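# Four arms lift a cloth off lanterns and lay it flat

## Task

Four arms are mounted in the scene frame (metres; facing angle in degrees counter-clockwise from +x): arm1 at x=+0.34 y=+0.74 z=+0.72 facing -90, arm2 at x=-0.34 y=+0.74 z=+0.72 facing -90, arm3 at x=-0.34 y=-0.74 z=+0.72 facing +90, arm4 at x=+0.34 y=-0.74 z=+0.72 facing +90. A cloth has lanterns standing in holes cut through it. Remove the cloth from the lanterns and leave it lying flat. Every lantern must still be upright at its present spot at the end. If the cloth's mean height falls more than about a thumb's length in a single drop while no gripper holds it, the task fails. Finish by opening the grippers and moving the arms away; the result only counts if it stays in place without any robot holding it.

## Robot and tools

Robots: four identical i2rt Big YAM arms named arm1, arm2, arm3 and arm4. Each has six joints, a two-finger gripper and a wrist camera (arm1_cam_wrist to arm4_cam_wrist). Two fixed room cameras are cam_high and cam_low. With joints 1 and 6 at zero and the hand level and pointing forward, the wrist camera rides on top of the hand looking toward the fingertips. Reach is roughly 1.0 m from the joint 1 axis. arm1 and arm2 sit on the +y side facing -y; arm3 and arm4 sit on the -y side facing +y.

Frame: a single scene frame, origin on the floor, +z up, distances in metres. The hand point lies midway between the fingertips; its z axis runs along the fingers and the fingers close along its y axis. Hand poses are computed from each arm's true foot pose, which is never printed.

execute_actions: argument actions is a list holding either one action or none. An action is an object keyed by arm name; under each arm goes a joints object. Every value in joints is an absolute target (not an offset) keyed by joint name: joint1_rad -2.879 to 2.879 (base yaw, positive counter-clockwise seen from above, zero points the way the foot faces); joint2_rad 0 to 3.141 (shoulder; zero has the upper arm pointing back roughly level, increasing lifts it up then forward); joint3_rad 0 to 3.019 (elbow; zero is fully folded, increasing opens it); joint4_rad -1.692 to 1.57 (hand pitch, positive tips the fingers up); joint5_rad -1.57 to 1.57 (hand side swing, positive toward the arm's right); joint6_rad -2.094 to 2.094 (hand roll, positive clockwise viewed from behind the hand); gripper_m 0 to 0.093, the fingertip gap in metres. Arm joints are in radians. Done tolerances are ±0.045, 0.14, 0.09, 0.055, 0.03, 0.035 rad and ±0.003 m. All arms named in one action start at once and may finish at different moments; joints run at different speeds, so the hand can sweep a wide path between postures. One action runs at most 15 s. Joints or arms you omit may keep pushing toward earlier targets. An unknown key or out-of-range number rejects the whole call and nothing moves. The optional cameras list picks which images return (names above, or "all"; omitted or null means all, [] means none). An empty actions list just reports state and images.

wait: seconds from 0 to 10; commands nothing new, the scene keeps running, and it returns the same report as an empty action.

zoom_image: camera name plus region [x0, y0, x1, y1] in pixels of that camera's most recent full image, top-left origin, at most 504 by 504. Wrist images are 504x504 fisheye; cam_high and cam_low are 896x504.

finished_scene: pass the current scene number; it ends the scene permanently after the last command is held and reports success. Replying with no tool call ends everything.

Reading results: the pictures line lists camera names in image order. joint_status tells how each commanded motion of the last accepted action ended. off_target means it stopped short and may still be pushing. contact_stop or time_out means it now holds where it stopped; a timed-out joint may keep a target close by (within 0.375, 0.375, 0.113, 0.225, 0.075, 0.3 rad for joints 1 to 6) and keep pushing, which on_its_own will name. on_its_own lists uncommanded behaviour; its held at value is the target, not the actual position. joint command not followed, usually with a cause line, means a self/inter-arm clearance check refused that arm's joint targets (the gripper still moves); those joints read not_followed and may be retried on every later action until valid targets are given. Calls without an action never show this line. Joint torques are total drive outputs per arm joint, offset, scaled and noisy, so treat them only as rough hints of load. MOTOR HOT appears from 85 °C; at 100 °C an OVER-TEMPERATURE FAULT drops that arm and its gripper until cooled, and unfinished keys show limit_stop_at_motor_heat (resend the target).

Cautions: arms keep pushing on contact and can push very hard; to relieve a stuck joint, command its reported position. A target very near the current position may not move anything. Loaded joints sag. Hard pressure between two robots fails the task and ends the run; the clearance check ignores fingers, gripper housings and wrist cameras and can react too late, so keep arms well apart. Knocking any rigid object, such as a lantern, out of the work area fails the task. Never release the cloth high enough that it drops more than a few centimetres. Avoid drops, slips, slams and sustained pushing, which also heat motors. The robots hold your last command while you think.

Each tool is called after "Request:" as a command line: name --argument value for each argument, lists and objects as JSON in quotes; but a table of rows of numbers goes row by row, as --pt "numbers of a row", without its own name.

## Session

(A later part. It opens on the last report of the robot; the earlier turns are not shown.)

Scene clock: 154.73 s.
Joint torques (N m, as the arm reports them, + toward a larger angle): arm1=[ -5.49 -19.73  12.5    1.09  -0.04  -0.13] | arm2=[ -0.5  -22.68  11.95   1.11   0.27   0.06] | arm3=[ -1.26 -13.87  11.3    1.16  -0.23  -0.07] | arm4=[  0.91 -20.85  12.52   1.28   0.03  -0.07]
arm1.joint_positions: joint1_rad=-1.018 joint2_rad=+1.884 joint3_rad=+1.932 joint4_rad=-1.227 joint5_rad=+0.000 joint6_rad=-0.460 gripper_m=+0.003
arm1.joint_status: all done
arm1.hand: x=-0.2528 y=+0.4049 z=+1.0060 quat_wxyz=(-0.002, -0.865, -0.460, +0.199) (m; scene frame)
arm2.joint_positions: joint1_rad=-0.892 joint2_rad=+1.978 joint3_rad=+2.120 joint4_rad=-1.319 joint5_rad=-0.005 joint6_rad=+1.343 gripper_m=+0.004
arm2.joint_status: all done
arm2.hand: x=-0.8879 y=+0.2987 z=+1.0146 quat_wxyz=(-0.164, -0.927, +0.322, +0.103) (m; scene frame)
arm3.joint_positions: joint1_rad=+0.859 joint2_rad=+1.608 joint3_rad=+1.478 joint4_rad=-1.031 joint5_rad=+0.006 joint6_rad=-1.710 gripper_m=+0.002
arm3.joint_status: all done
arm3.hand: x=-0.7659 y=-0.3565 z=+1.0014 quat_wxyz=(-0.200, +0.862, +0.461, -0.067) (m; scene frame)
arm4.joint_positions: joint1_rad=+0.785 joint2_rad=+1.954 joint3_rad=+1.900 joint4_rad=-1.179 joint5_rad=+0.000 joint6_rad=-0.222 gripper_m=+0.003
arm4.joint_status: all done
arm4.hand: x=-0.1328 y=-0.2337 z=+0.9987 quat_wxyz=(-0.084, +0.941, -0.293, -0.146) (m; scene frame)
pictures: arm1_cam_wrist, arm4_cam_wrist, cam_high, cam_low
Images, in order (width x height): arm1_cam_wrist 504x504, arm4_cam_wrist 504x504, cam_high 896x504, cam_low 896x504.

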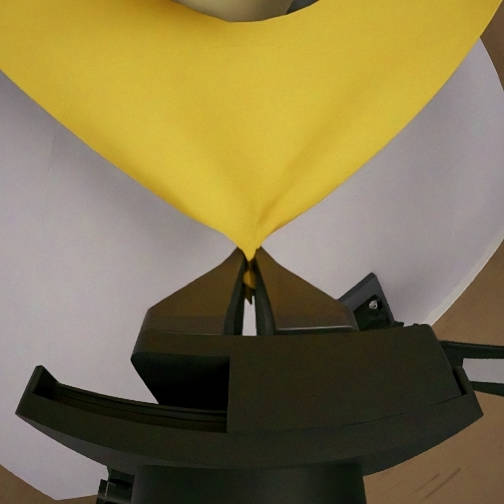

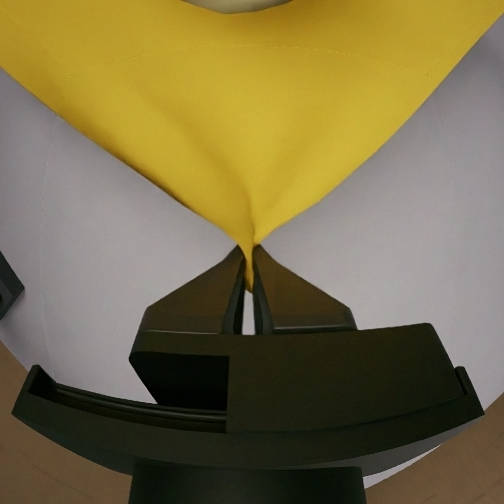

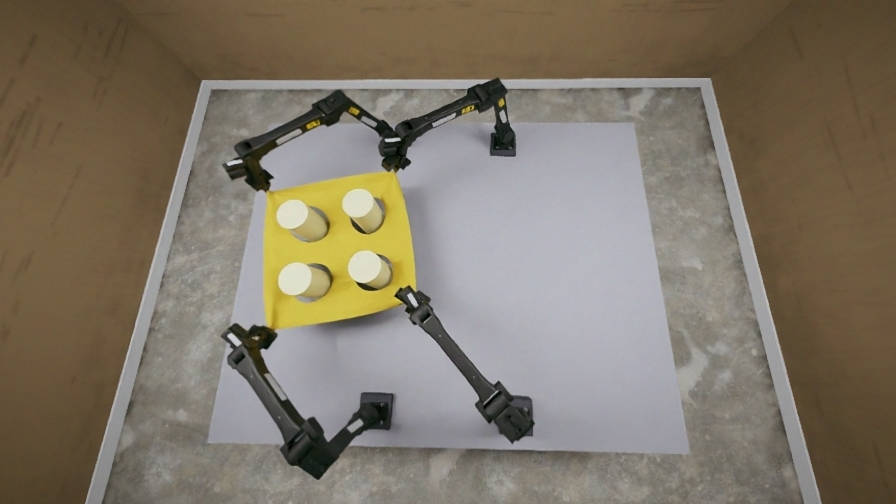

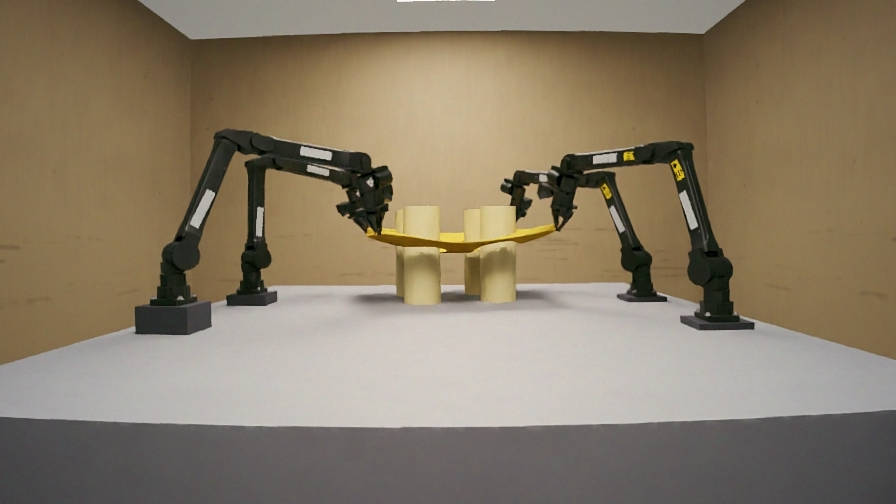

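Request:
zoom_image --camera "cam_high" --region '[230, 150, 450, 340]'

Request:
zoom_image --camera "cam_low" --region '[330, 160, 600, 320]'

Region (230, 150, 450, 340) of cam_high's 896x504 image, scaled by 2.291, with more detail than that image has; it fills the top 435 rows of this view, and the rest is white.

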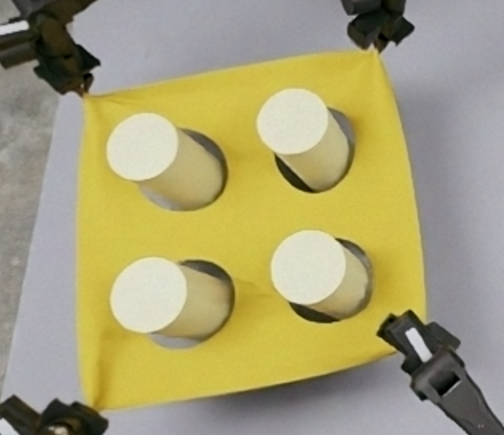

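Region (330, 160, 600, 320) of cam_low's 896x504 image, scaled by 1.867, with more detail than that image has; it fills the top 299 rows of this view, and the rest is white.

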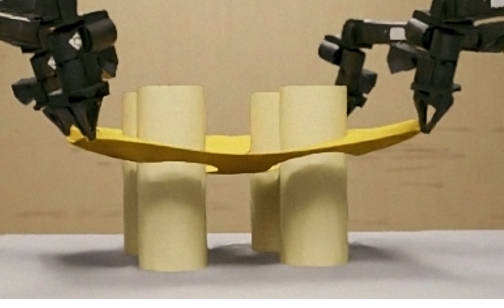

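Request:
execute_actions --actions '[{"arm1": {"joints": {"joint2_rad": 1.802, "joint3_rad": 2.046}}, "arm2": {"joints": {"joint2_rad": 1.910, "joint3_rad": 2.236}}, "arm3": {"joints": {"joint2_rad": 1.536, "joint3_rad": 1.572}}, "arm4": {"joints": {"joint2_rad": 1.859, "joint3_rad": 2.012}}}]' --cameras '["cam_high", "cam_low"]'

Scene clock: 158.03 s.
Joint torques (N m, as the arm reports them, + toward a larger angle): arm1=[ -5.5  -18.53  12.68   1.24  -0.05  -0.12] | arm2=[ -0.37 -22.46  12.42   1.31   0.27   0.05] | arm3=[ -0.85 -12.88  11.81   1.39  -0.23  -0.06] | arm4=[  1.17 -19.1   12.66   1.5    0.05  -0.06]
arm1.joint_positions: joint1_rad=-1.018 joint2_rad=+1.820 joint3_rad=+1.994 joint4_rad=-1.227 joint5_rad=+0.000 joint6_rad=-0.460 gripper_m=+0.003
arm1.joint_status: all done
arm1.hand: x=-0.2524 y=+0.4046 z=+1.0783 quat_wxyz=(-0.004, -0.852, -0.454, +0.260) (m; scene frame)
arm2.joint_positions: joint1_rad=-0.892 joint2_rad=+1.929 joint3_rad=+2.181 joint4_rad=-1.319 joint5_rad=-0.005 joint6_rad=+1.343 gripper_m=+0.004
arm2.joint_status: all done
arm2.hand: x=-0.8882 y=+0.2982 z=+1.0777 quat_wxyz=(-0.210, -0.915, +0.318, +0.131) (m; scene frame)
arm3.joint_positions: joint1_rad=+0.859 joint2_rad=+1.527 joint3_rad=+1.528 joint4_rad=-1.031 joint5_rad=+0.006 joint6_rad=-1.710 gripper_m=+0.002
arm3.joint_status: all done
arm3.hand: x=-0.7665 y=-0.3566 z=+1.0715 quat_wxyz=(-0.260, +0.848, +0.454, -0.089) (m; scene frame)
arm4.joint_positions: joint1_rad=+0.785 joint2_rad=+1.869 joint3_rad=+1.964 joint4_rad=-1.179 joint5_rad=-0.001 joint6_rad=-0.222 gripper_m=+0.003
arm4.joint_status: all done
arm4.hand: x=-0.1356 y=-0.2308 z=+1.0860 quat_wxyz=(-0.120, +0.927, -0.288, -0.209) (m; scene frame)
pictures: cam_high, cam_low
Images, in order (width x height): cam_high 896x504, cam_low 896x504.

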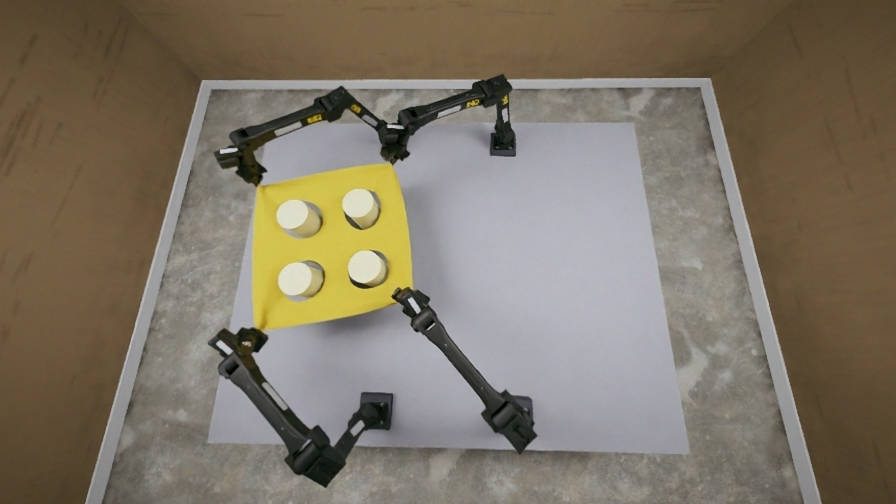

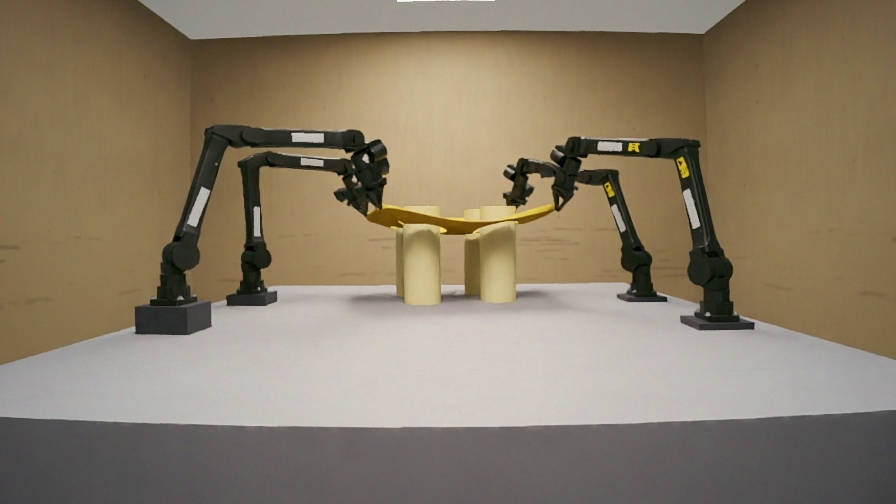

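Request:
zoom_image --camera "cam_high" --region '[220, 140, 440, 340]'

Request:
zoom_image --camera "cam_low" --region '[330, 130, 600, 320]'

Region (220, 140, 440, 340) of cam_high's 896x504 image, scaled by 2.291, with more detail than that image has; it fills the top 458 rows of this view, and the rest is white.

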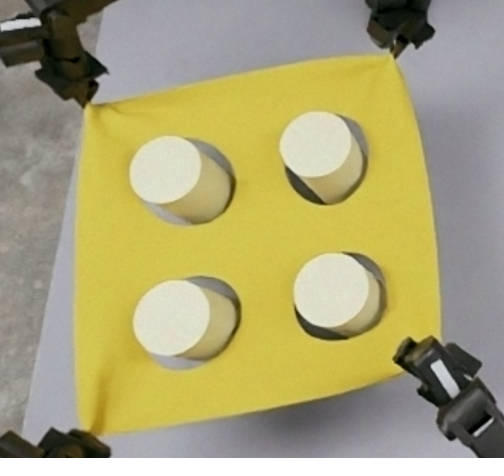

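Region (330, 130, 600, 320) of cam_low's 896x504 image, scaled by 1.867, with more detail than that image has; it fills the top 355 rows of this view, and the rest is white.

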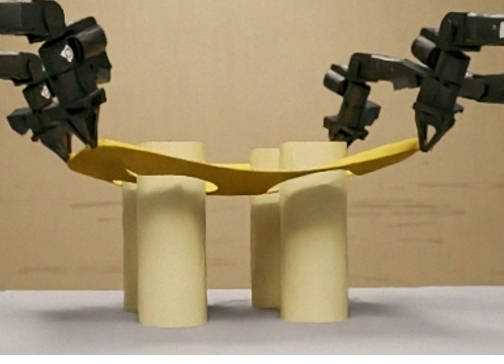

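Request:
execute_actions --actions '[{"arm1": {"joints": {"joint2_rad": 1.758, "joint3_rad": 2.136}}, "arm2": {"joints": {"joint2_rad": 1.874, "joint3_rad": 2.339}}, "arm3": {"joints": {"joint2_rad": 1.476, "joint3_rad": 1.650}}, "arm4": {"joints": {"joint2_rad": 1.802, "joint3_rad": 2.076}}}]' --cameras '["cam_high", "cam_low"]'

Scene clock: 161.13 s.
Joint torques (N m, as the arm reports them, + toward a larger angle): arm1=[ -5.23 -18.74  13.05   1.46  -0.05  -0.13] | arm2=[ -0.14 -21.72  11.89   1.57   0.26   0.04] | arm3=[ -0.7  -12.45  11.96   1.56  -0.2   -0.05] | arm4=[  1.21 -19.76  13.35   1.63   0.04  -0.08]
arm1.joint_positions: joint1_rad=-1.018 joint2_rad=+1.779 joint3_rad=+2.080 joint4_rad=-1.227 joint5_rad=+0.000 joint6_rad=-0.460 gripper_m=+0.003
arm1.joint_status: all done
arm1.hand: x=-0.2522 y=+0.4043 z=+1.1484 quat_wxyz=(-0.006, -0.836, -0.445, +0.320) (m; scene frame)
arm2.joint_positions: joint1_rad=-0.892 joint2_rad=+1.886 joint3_rad=+2.289 joint4_rad=-1.320 joint5_rad=-0.005 joint6_rad=+1.343 gripper_m=+0.004
arm2.joint_status: all done
arm2.hand: x=-0.8869 y=+0.2990 z=+1.1598 quat_wxyz=(-0.270, -0.895, +0.311, +0.170) (m; scene frame)
arm3.joint_positions: joint1_rad=+0.859 joint2_rad=+1.468 joint3_rad=+1.604 joint4_rad=-1.031 joint5_rad=+0.006 joint6_rad=-1.710 gripper_m=+0.002
arm3.joint_status: all done
arm3.hand: x=-0.7667 y=-0.3571 z=+1.1445 quat_wxyz=(-0.320, +0.829, +0.444, -0.111) (m; scene frame)
arm4.joint_positions: joint1_rad=+0.785 joint2_rad=+1.824 joint3_rad=+2.021 joint4_rad=-1.179 joint5_rad=-0.001 joint6_rad=-0.222 gripper_m=+0.003
arm4.joint_status: all done
arm4.hand: x=-0.1358 y=-0.2305 z=+1.1455 quat_wxyz=(-0.144, +0.914, -0.284, -0.252) (m; scene frame)
pictures: cam_high, cam_low
Images, in order (width x height): cam_high 896x504, cam_low 896x504.

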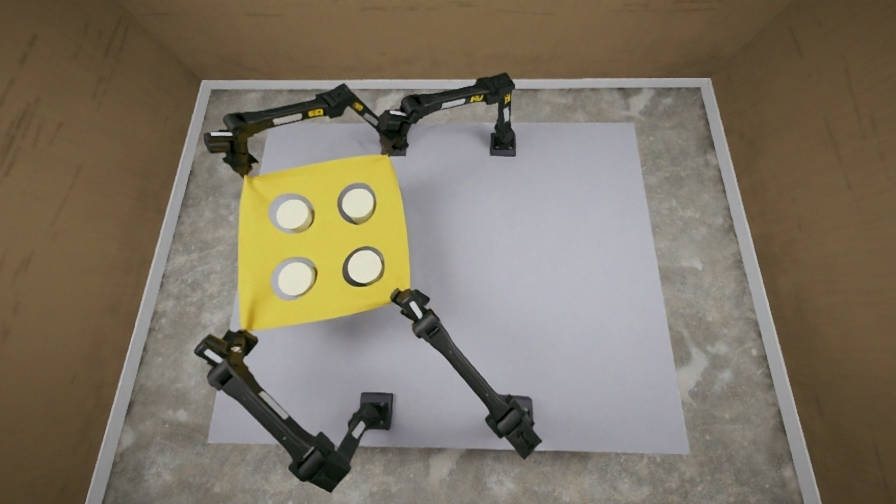

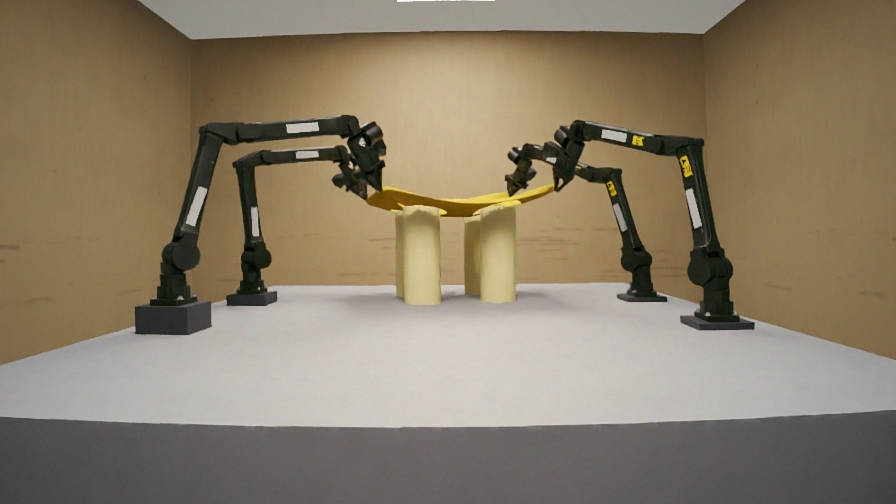

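Request:
zoom_image --camera "cam_low" --region '[330, 110, 600, 320]'

Request:
zoom_image --camera "cam_high" --region '[210, 130, 430, 340]'

Region (330, 110, 600, 320) of cam_low's 896x504 image, scaled by 1.867, with more detail than that image has.

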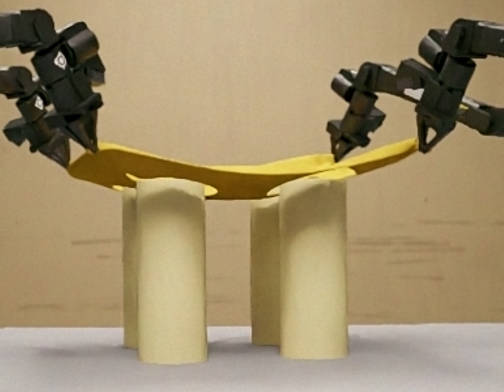

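Region (210, 130, 430, 340) of cam_high's 896x504 image, scaled by 2.291, with more detail than that image has; it fills the top 481 rows of this view, and the rest is white.

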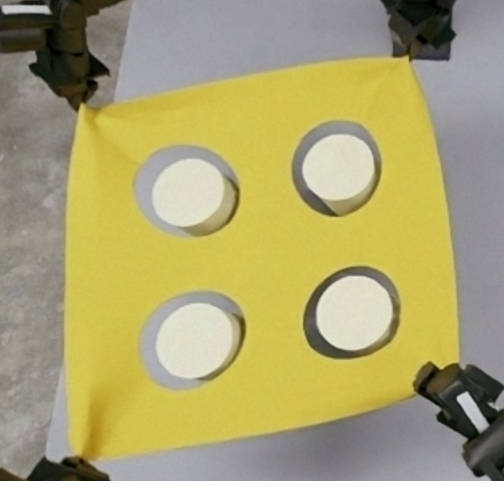

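Request:
execute_actions --actions '[{"arm1": {"joints": {"joint2_rad": 1.735, "joint3_rad": 2.287}}, "arm2": {"joints": {"joint2_rad": 1.874, "joint3_rad": 2.502}}, "arm3": {"joints": {"joint2_rad": 1.431, "joint3_rad": 1.767}}, "arm4": {"joints": {"joint2_rad": 1.755, "joint3_rad": 2.205}}}]' --cameras '["cam_high", "cam_low"]'

Scene clock: 164.13 s.
Joint torques (N m, as the arm reports them, + toward a larger angle): arm1=[ -5.43 -17.16  12.43   1.6   -0.05  -0.11] | arm2=[ -0.62 -18.74  10.53   1.96   0.3    0.03] | arm3=[ -0.9  -11.55  11.72   1.76  -0.23  -0.04] | arm4=[  1.22 -17.58  12.74   1.86   0.08  -0.06]
arm1.joint_positions: joint1_rad=-1.018 joint2_rad=+1.752 joint3_rad=+2.235 joint4_rad=-1.227 joint5_rad=+0.000 joint6_rad=-0.460 gripper_m=+0.003
arm1.joint_status: all done
arm1.hand: x=-0.2484 y=+0.4058 z=+1.2466 quat_wxyz=(-0.009, -0.807, -0.430, +0.405) (m; scene frame)
arm2.joint_positions: joint1_rad=-0.892 joint2_rad=+1.874 joint3_rad=+2.463 joint4_rad=-1.321 joint5_rad=-0.006 joint6_rad=+1.343 gripper_m=+0.004
arm2.joint_status: all done
arm2.hand: x=-0.8832 y=+0.3013 z=+1.2556 quat_wxyz=(-0.344, -0.864, +0.299, +0.215) (m; scene frame)
arm3.joint_positions: joint1_rad=+0.857 joint2_rad=+1.422 joint3_rad=+1.723 joint4_rad=-1.031 joint5_rad=+0.006 joint6_rad=-1.710 gripper_m=+0.002
arm3.joint_status: all done
arm3.hand: x=-0.7639 y=-0.3588 z=+1.2346 quat_wxyz=(-0.392, +0.802, +0.428, -0.137) (m; scene frame)
arm4.joint_positions: joint1_rad=+0.785 joint2_rad=+1.766 joint3_rad=+2.155 joint4_rad=-1.179 joint5_rad=-0.001 joint6_rad=-0.222 gripper_m=+0.003
arm4.joint_status: all done
arm4.hand: x=-0.1323 y=-0.2343 z=+1.2541 quat_wxyz=(-0.189, +0.883, -0.274, -0.330) (m; scene frame)
pictures: cam_high, cam_low
Images, in order (width x height): cam_high 896x504, cam_low 896x504.

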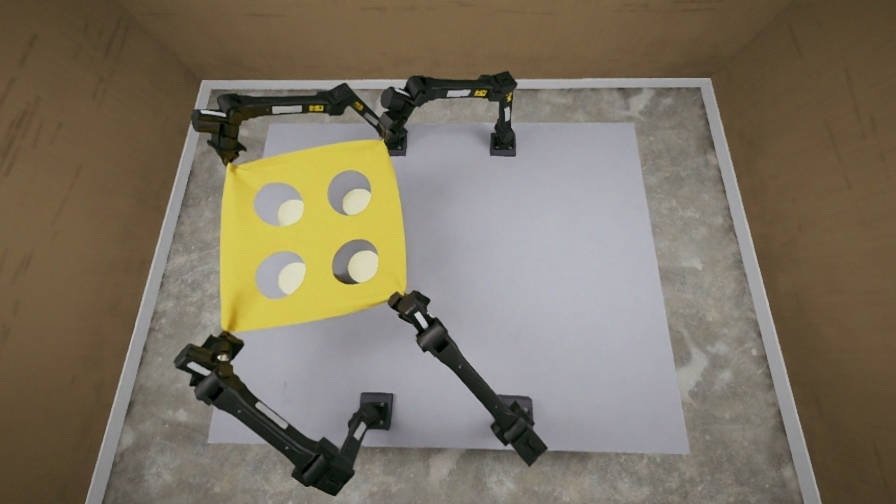

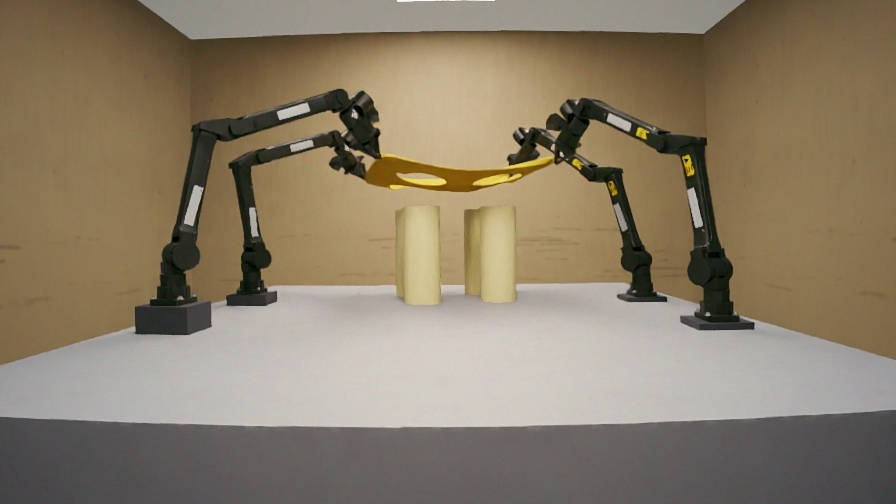

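The cloth is clear of the lantern tops. I'm now translating it toward +x in small synchronized steps.

Request:
execute_actions --actions '[{"arm1": {"joints": {"joint1_rad": -0.970, "joint2_rad": 1.636, "joint3_rad": 2.146, "joint6_rad": -0.40}}, "arm2": {"joints": {"joint1_rad": -0.845, "joint2_rad": 1.754, "joint3_rad": 2.351, "joint6_rad": 1.40}}, "arm3": {"joints": {"joint1_rad": 0.802, "joint2_rad": 1.360, "joint3_rad": 1.695, "joint6_rad": -1.74}}, "arm4": {"joints": {"joint1_rad": 0.741, "joint2_rad": 1.673, "joint3_rad": 2.085, "joint6_rad": -0.26}}}]' --cameras '["cam_high", "cam_low"]'

Scene clock: 191.13 s.
Joint torques (N m, as the arm reports them, + toward a larger angle): arm1=[ -5.22 -16.56   9.26   1.58  -0.03   0.21] | arm2=[ -1.08 -19.65   8.16   1.82   0.27   0.06] | arm3=[ -0.45 -10.86   8.96   1.78  -0.21  -0.07] | arm4=[  0.54 -18.01   7.86   1.85   0.08  -0.09]
arm1.joint_positions: joint1_rad=-0.973 joint2_rad=+1.662 joint3_rad=+2.137 joint4_rad=-1.227 joint5_rad=+0.000 joint6_rad=-0.416 gripper_m=+0.003
arm1.joint_status: all done
arm1.hand: x=-0.2048 y=+0.3969 z=+1.2527 quat_wxyz=(-0.026, -0.808, -0.431, +0.401) (m; scene frame)
arm2.joint_positions: joint1_rad=-0.831 joint2_rad=+1.772 joint3_rad=+2.346 joint4_rad=-1.321 joint5_rad=-0.005 joint6_rad=+1.385 gripper_m=+0.004
arm2.joint_status: all done
arm2.hand: x=-0.8297 y=+0.2918 z=+1.2642 quat_wxyz=(-0.348, -0.869, +0.292, +0.194) (m; scene frame)
arm3.joint_positions: joint1_rad=+0.794 joint2_rad=+1.360 joint3_rad=+1.689 joint4_rad=-1.031 joint5_rad=+0.006 joint6_rad=-1.732 gripper_m=+0.002
arm3.joint_status: all done
arm3.hand: x=-0.7228 y=-0.3488 z=+1.2495 quat_wxyz=(-0.409, +0.806, +0.409, -0.125) (m; scene frame)
arm4.joint_positions: joint1_rad=+0.752 joint2_rad=+1.701 joint3_rad=+2.091 joint4_rad=-1.179 joint5_rad=-0.001 joint6_rad=-0.250 gripper_m=+0.003
arm4.joint_status: all done
arm4.hand: x=-0.0999 y=-0.2368 z=+1.2630 quat_wxyz=(-0.199, +0.882, -0.276, -0.325) (m; scene frame)
pictures: cam_high, cam_low
Images, in order (width x height): cam_high 896x504, cam_low 896x504.

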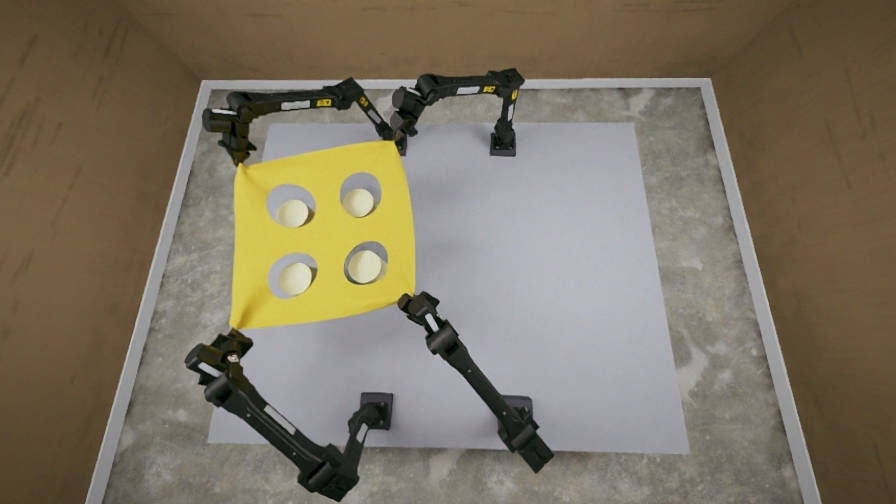

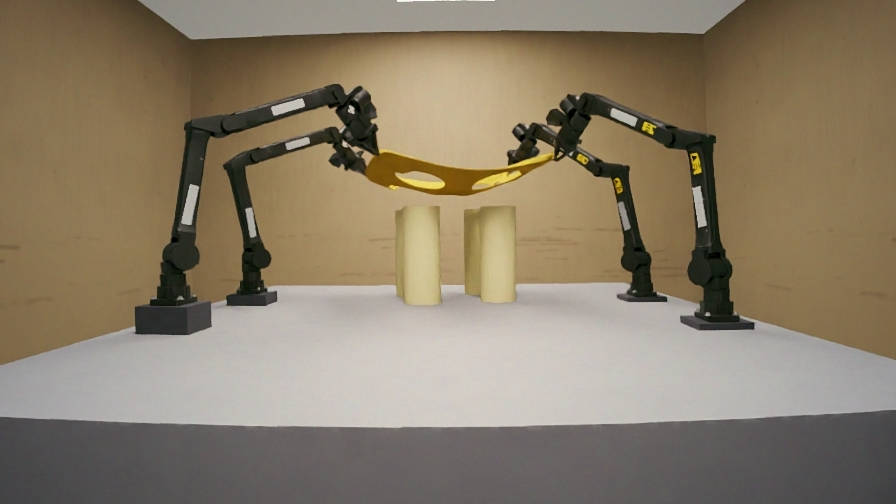

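Request:
execute_actions --actions '[{"arm1": {"joints": {"joint1_rad": -0.925, "joint2_rad": 1.531, "joint3_rad": 2.037, "joint6_rad": -0.34}}, "arm2": {"joints": {"joint1_rad": -0.817, "joint2_rad": 1.654, "joint3_rad": 2.222, "joint6_rad": 1.47}}, "arm3": {"joints": {"joint1_rad": 0.763, "joint2_rad": 1.287, "joint3_rad": 1.636, "joint6_rad": -1.775}}, "arm4": {"joints": {"joint1_rad": 0.695, "joint2_rad": 1.582, "joint3_rad": 1.980, "joint6_rad": -0.29}}}]' --cameras '["cam_high", "cam_low"]'

Scene clock: 193.93 s.
Joint torques (N m, as the arm reports them, + toward a larger angle): arm1=[ -5.19 -14.46   9.42   1.56  -0.03   0.17] | arm2=[ -0.59 -17.53   8.4    1.77   0.31   0.05] | arm3=[ -0.66 -10.29   9.58   1.74  -0.23  -0.05] | arm4=[  1.05 -16.43   8.09   1.88   0.1   -0.07]
arm1.joint_positions: joint1_rad=-0.930 joint2_rad=+1.553 joint3_rad=+2.024 joint4_rad=-1.227 joint5_rad=+0.000 joint6_rad=-0.356 gripper_m=+0.003
arm1.joint_status: all done
arm1.hand: x=-0.1561 y=+0.3971 z=+1.2589 quat_wxyz=(-0.046, -0.812, -0.425, +0.397) (m; scene frame)
arm2.joint_positions: joint1_rad=-0.811 joint2_rad=+1.671 joint3_rad=+2.215 joint4_rad=-1.321 joint5_rad=-0.007 joint6_rad=+1.455 gripper_m=+0.004
arm2.joint_status: all done
arm2.hand: x=-0.7943 y=+0.3063 z=+1.2622 quat_wxyz=(-0.345, -0.867, +0.316, +0.171) (m; scene frame)
arm3.joint_positions: joint1_rad=+0.758 joint2_rad=+1.287 joint3_rad=+1.626 joint4_rad=-1.031 joint5_rad=+0.007 joint6_rad=-1.767 gripper_m=+0.002
arm3.joint_status: all done
arm3.hand: x=-0.6893 y=-0.3554 z=+1.2528 quat_wxyz=(-0.418, +0.804, +0.408, -0.112) (m; scene frame)
arm4.joint_positions: joint1_rad=+0.706 joint2_rad=+1.609 joint3_rad=+1.984 joint4_rad=-1.179 joint5_rad=-0.002 joint6_rad=-0.280 gripper_m=+0.003
arm4.joint_status: all done
arm4.hand: x=-0.0550 y=-0.2448 z=+1.2646 quat_wxyz=(-0.208, +0.883, -0.284, -0.311) (m; scene frame)
pictures: cam_high, cam_low
Images, in order (width x height): cam_high 896x504, cam_low 896x504.

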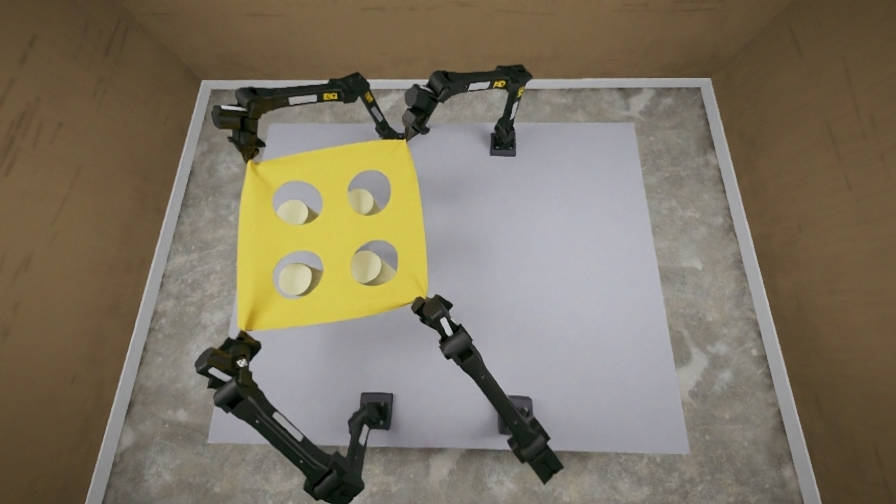

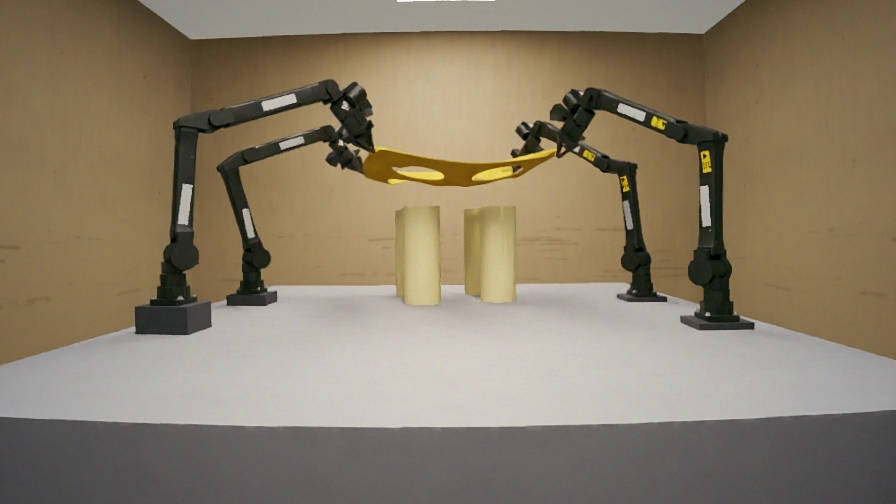

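Request:
execute_actions --actions '[{"arm1": {"joints": {"joint1_rad": -0.811, "joint2_rad": 1.359, "joint3_rad": 1.852, "joint6_rad": -0.195}}, "arm2": {"joints": {"joint1_rad": -0.707, "joint2_rad": 1.483, "joint3_rad": 2.025, "joint6_rad": 1.59}}, "arm3": {"joints": {"joint1_rad": 0.641, "joint2_rad": 1.170, "joint3_rad": 1.531, "joint6_rad": -1.84}}, "arm4": {"joints": {"joint1_rad": 0.603, "joint2_rad": 1.440, "joint3_rad": 1.824, "joint6_rad": -0.36}}}]' --cameras '["cam_high", "cam_low"]'

Scene clock: 196.00 s.
Joint torques (N m, as the arm reports them, + toward a larger angle): arm1=[ -5.82 -10.48   9.42   1.62  -0.03   0.17] | arm2=[ -1.45 -13.21   8.37   1.74   0.34   0.07] | arm3=[ 0.02 -7.67  9.33  1.83 -0.23 -0.08] | arm4=[  1.21 -12.8    8.11   1.83   0.13  -0.05]
arm1.joint_positions: joint1_rad=-0.803 joint2_rad=+1.367 joint3_rad=+1.842 joint4_rad=-1.227 joint5_rad=+0.001 joint6_rad=-0.211 gripper_m=+0.003
arm1.joint_status: all done
arm1.hand: x=-0.0555 y=+0.3849 z=+1.2647 quat_wxyz=(-0.100, -0.816, -0.417, +0.388) (m; scene frame)
arm2.joint_positions: joint1_rad=-0.687 joint2_rad=+1.484 joint3_rad=+2.018 joint4_rad=-1.321 joint5_rad=-0.007 joint6_rad=+1.575 gripper_m=+0.004
arm2.joint_status: all done
arm2.hand: x=-0.6926 y=+0.3073 z=+1.2703 quat_wxyz=(-0.359, -0.870, +0.315, +0.126) (m; scene frame)
arm3.joint_positions: joint1_rad=+0.628 joint2_rad=+1.164 joint3_rad=+1.521 joint4_rad=-1.031 joint5_rad=+0.007 joint6_rad=-1.832 gripper_m=+0.002
arm3.joint_status: all done
arm3.hand: x=-0.6088 y=-0.3500 z=+1.2541 quat_wxyz=(-0.435, +0.814, +0.379, -0.073) (m; scene frame)
arm4.joint_positions: joint1_rad=+0.603 joint2_rad=+1.451 joint3_rad=+1.827 joint4_rad=-1.179 joint5_rad=-0.002 joint6_rad=-0.351 gripper_m=+0.003
arm4.joint_status: all done
arm4.hand: x=+0.0302 y=-0.2579 z=+1.2730 quat_wxyz=(-0.234, +0.878, -0.298, -0.292) (m; scene frame)
pictures: cam_high, cam_low
Images, in order (width x height): cam_high 896x504, cam_low 896x504.

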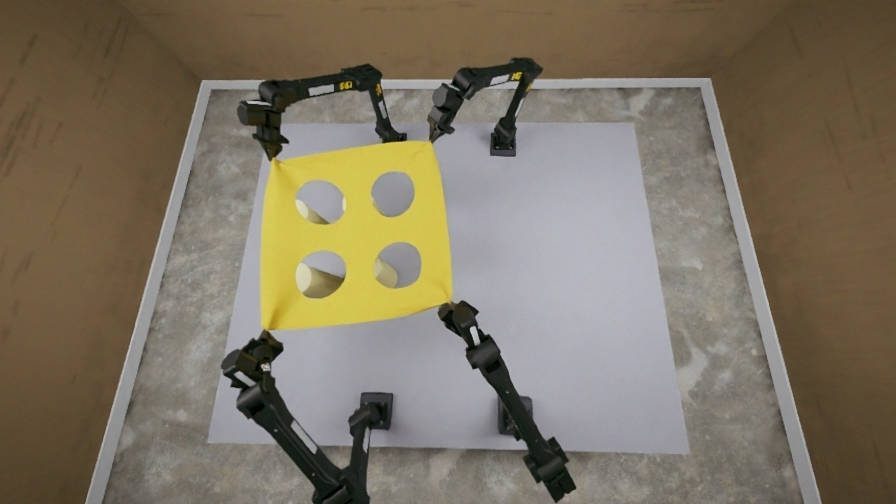

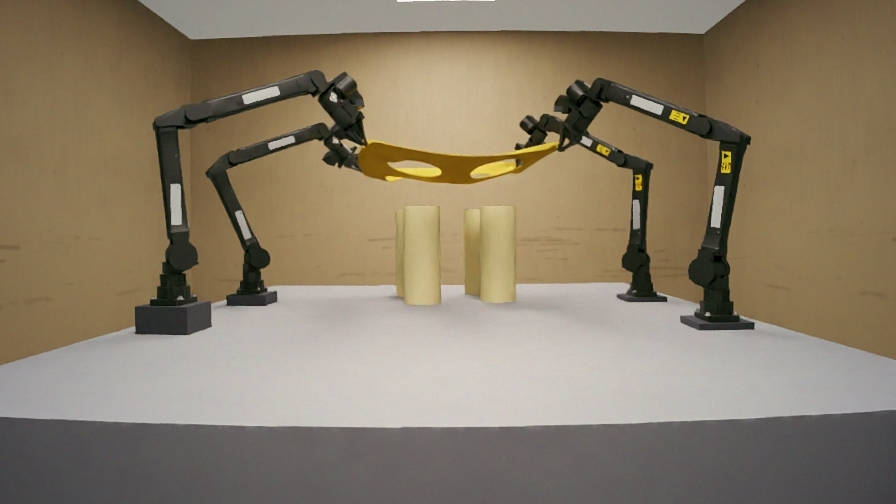

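Request:
execute_actions --actions '[{"arm1": {"joints": {"joint1_rad": -0.680, "joint2_rad": 1.222, "joint3_rad": 1.708, "joint6_rad": -0.035}}, "arm2": {"joints": {"joint1_rad": -0.588, "joint2_rad": 1.350, "joint3_rad": 1.871, "joint6_rad": 1.70}}, "arm3": {"joints": {"joint1_rad": 0.508, "joint2_rad": 1.077, "joint3_rad": 1.452, "joint6_rad": -1.93}}, "arm4": {"joints": {"joint1_rad": 0.500, "joint2_rad": 1.330, "joint3_rad": 1.695, "joint6_rad": -0.445}}}]' --cameras '["cam_high", "cam_low"]'

Scene clock: 198.70 s.
Joint torques (N m, as the arm reports them, + toward a larger angle): arm1=[-5.57 -8.83  9.66  1.61 -0.04  0.17] | arm2=[ -0.99 -12.37   8.77   1.7    0.34   0.08] | arm3=[-0.19 -6.39  9.49  1.79 -0.22 -0.07] | arm4=[  0.92 -11.46   8.05   1.78   0.13  -0.06]
arm1.joint_positions: joint1_rad=-0.677 joint2_rad=+1.234 joint3_rad=+1.694 joint4_rad=-1.227 joint5_rad=+0.001 joint6_rad=-0.051 gripper_m=+0.003
arm1.joint_status: all done
arm1.hand: x=+0.0255 y=+0.3763 z=+1.2515 quat_wxyz=(-0.151, -0.825, -0.405, +0.363) (m; scene frame)
arm2.joint_positions: joint1_rad=-0.570 joint2_rad=+1.362 joint3_rad=+1.862 joint4_rad=-1.321 joint5_rad=-0.007 joint6_rad=+1.685 gripper_m=+0.004
arm2.joint_status: all done
arm2.hand: x=-0.6144 y=+0.3077 z=+1.2549 quat_wxyz=(-0.355, -0.877, +0.314, +0.081) (m; scene frame)
arm3.joint_positions: joint1_rad=+0.498 joint2_rad=+1.077 joint3_rad=+1.441 joint4_rad=-1.031 joint5_rad=+0.006 joint6_rad=-1.922 gripper_m=+0.002
arm3.joint_status: all done
arm3.hand: x=-0.5402 y=-0.3458 z=+1.2487 quat_wxyz=(-0.443, +0.820, +0.362, -0.026) (m; scene frame)
arm4.joint_positions: joint1_rad=+0.501 joint2_rad=+1.349 joint3_rad=+1.698 joint4_rad=-1.179 joint5_rad=-0.003 joint6_rad=-0.436 gripper_m=+0.003
arm4.joint_status: all done
arm4.hand: x=+0.0984 y=-0.2658 z=+1.2592 quat_wxyz=(-0.251, +0.880, -0.307, -0.261) (m; scene frame)
pictures: cam_high, cam_low
Images, in order (width x height): cam_high 896x504, cam_low 896x504.

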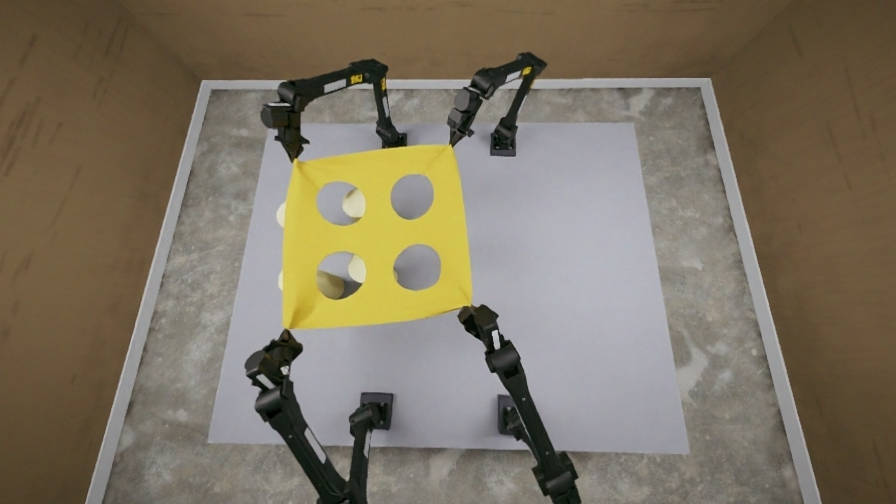

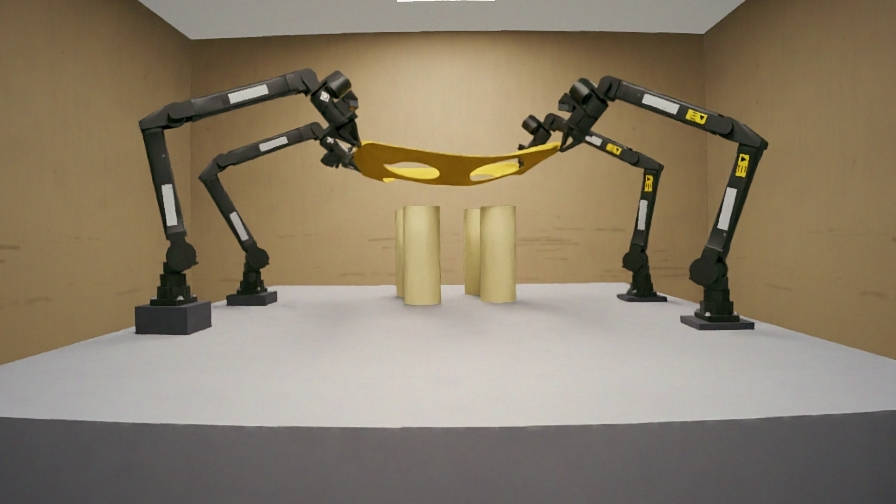

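Request:
execute_actions --actions '[{"arm1": {"joints": {"joint1_rad": -0.503, "joint2_rad": 1.094, "joint3_rad": 1.609, "joint6_rad": 0.165}}, "arm2": {"joints": {"joint1_rad": -0.427, "joint2_rad": 1.219, "joint3_rad": 1.763, "joint6_rad": 1.83}}, "arm3": {"joints": {"joint1_rad": 0.346, "joint2_rad": 0.999, "joint3_rad": 1.398, "joint6_rad": -2.02}}, "arm4": {"joints": {"joint1_rad": 0.370, "joint2_rad": 1.214, "joint3_rad": 1.596, "joint6_rad": -0.555}}}]' --cameras '["cam_high", "cam_low"]'

Scene clock: 200.83 s.
Joint torques (N m, as the arm reports them, + toward a larger angle): arm1=[-5.5  -6.06  9.93  1.59 -0.04  0.15] | arm2=[-0.97 -8.84  8.85  1.73  0.34  0.05] | arm3=[-0.2  -5.98  9.37  1.84 -0.21 -0.07] | arm4=[ 1.21 -8.67  8.39  1.83  0.14 -0.05]
arm1.joint_positions: joint1_rad=-0.502 joint2_rad=+1.100 joint3_rad=+1.590 joint4_rad=-1.227 joint5_rad=+0.001 joint6_rad=+0.149 gripper_m=+0.003
arm1.joint_status: all done
arm1.hand: x=+0.1190 y=+0.3706 z=+1.2549 quat_wxyz=(-0.223, -0.825, -0.392, +0.340) (m; scene frame)
arm2.joint_positions: joint1_rad=-0.410 joint2_rad=+1.225 joint3_rad=+1.749 joint4_rad=-1.321 joint5_rad=-0.007 joint6_rad=+1.816 gripper_m=+0.004
arm2.joint_status: all done
arm2.hand: x=-0.5211 y=+0.3165 z=+1.2615 quat_wxyz=(-0.374, -0.877, +0.300, +0.029) (m; scene frame)
arm3.joint_positions: joint1_rad=+0.338 joint2_rad=+1.001 joint3_rad=+1.387 joint4_rad=-1.031 joint5_rad=+0.006 joint6_rad=-2.012 gripper_m=+0.002
arm3.joint_status: all done
arm3.hand: x=-0.4649 y=-0.3435 z=+1.2502 quat_wxyz=(-0.453, +0.827, +0.330, +0.029) (m; scene frame)
arm4.joint_positions: joint1_rad=+0.370 joint2_rad=+1.223 joint3_rad=+1.596 joint4_rad=-1.179 joint5_rad=-0.003 joint6_rad=-0.545 gripper_m=+0.003
arm4.joint_status: all done
arm4.hand: x=+0.1777 y=-0.2833 z=+1.2663 quat_wxyz=(-0.289, +0.873, -0.315, -0.235) (m; scene frame)
pictures: cam_high, cam_low
Images, in order (width x height): cam_high 896x504, cam_low 896x504.

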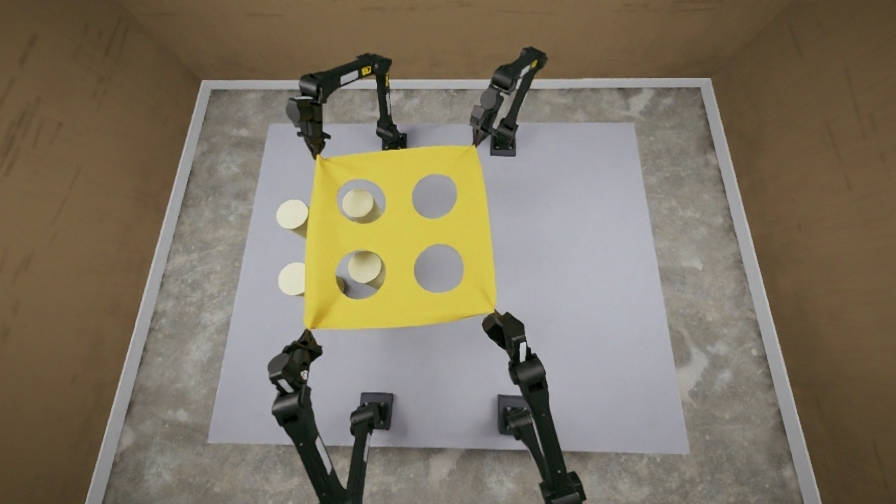

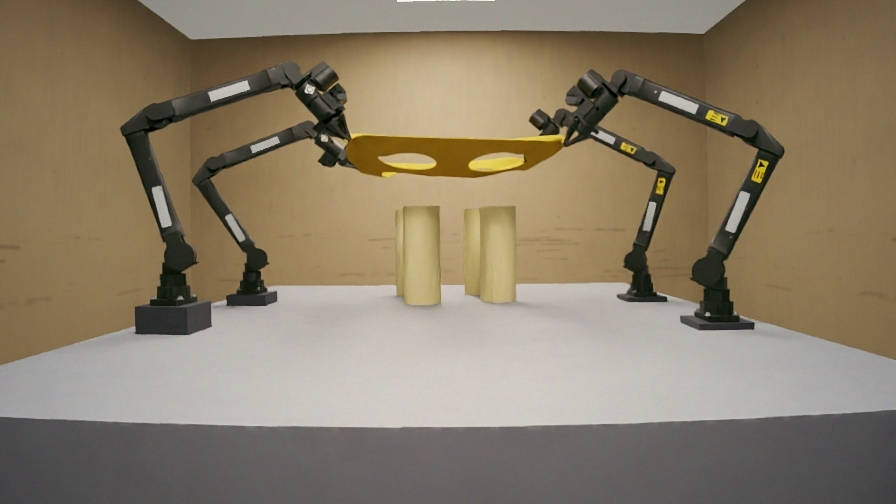

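Request:
execute_actions --actions '[{"arm1": {"joints": {"joint1_rad": -0.292, "joint2_rad": 1.017, "joint3_rad": 1.548, "joint6_rad": 0.396}}, "arm2": {"joints": {"joint1_rad": -0.240, "joint2_rad": 1.139, "joint3_rad": 1.693, "joint6_rad": 1.97}}, "arm3": {"joints": {"joint1_rad": 0.168, "joint2_rad": 0.955, "joint3_rad": 1.369, "joint6_rad": -2.07}}, "arm4": {"joints": {"joint1_rad": 0.218, "joint2_rad": 1.138, "joint3_rad": 1.525, "joint6_rad": -0.685}}}]' --cameras '["cam_high", "cam_low"]'

Scene clock: 202.93 s.
Joint torques (N m, as the arm reports them, + toward a larger angle): arm1=[-4.81 -5.81  9.69  1.58 -0.05  0.12] | arm2=[-0.55 -9.47  8.71  1.7   0.31  0.06] | arm3=[-0.48 -6.3   9.05  1.82 -0.19 -0.07] | arm4=[ 0.91 -8.53  8.39  1.82  0.15 -0.03]
arm1.joint_positions: joint1_rad=-0.298 joint2_rad=+1.032 joint3_rad=+1.532 joint4_rad=-1.227 joint5_rad=+0.002 joint6_rad=+0.381 gripper_m=+0.003
arm1.joint_status: all done
arm1.hand: x=+0.2063 y=+0.3569 z=+1.2507 quat_wxyz=(-0.293, -0.829, -0.380, +0.287) (m; scene frame)
arm2.joint_positions: joint1_rad=-0.229 joint2_rad=+1.161 joint3_rad=+1.681 joint4_rad=-1.321 joint5_rad=-0.006 joint6_rad=+1.956 gripper_m=+0.004
arm2.joint_status: all done
arm2.hand: x=-0.4368 y=+0.3136 z=+1.2547 quat_wxyz=(-0.372, -0.884, +0.282, -0.031) (m; scene frame)
arm3.joint_positions: joint1_rad=+0.163 joint2_rad=+0.967 joint3_rad=+1.363 joint4_rad=-1.031 joint5_rad=+0.006 joint6_rad=-2.062 gripper_m=+0.002
arm3.joint_status: all done
arm3.hand: x=-0.3908 y=-0.3383 z=+1.2499 quat_wxyz=(-0.451, +0.845, +0.277, +0.079) (m; scene frame)
arm4.joint_positions: joint1_rad=+0.220 joint2_rad=+1.157 joint3_rad=+1.526 joint4_rad=-1.179 joint5_rad=-0.003 joint6_rad=-0.676 gripper_m=+0.003
arm4.joint_status: all done
arm4.hand: x=+0.2521 y=-0.2895 z=+1.2592 quat_wxyz=(-0.318, +0.870, -0.324, -0.192) (m; scene frame)
pictures: cam_high, cam_low
Images, in order (width x height): cam_high 896x504, cam_low 896x504.

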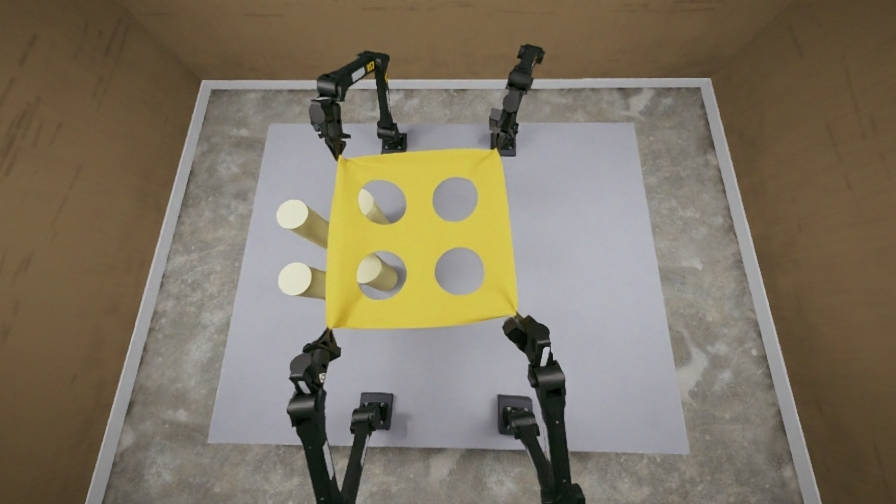

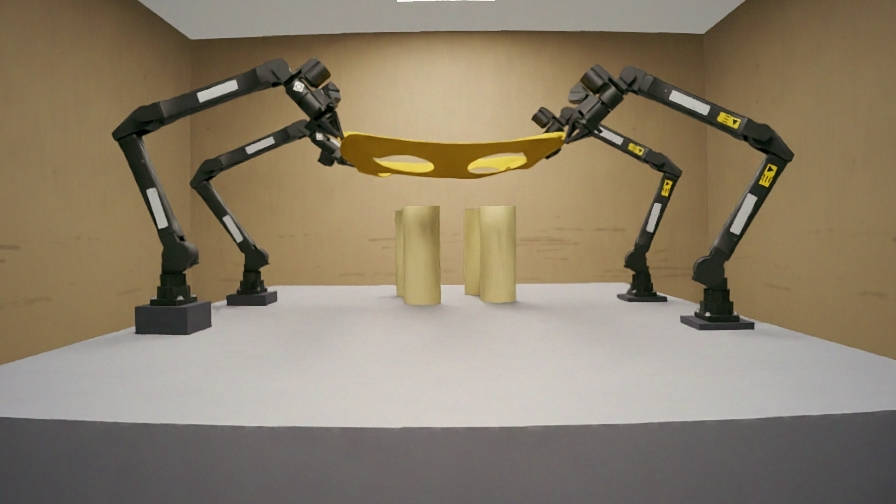

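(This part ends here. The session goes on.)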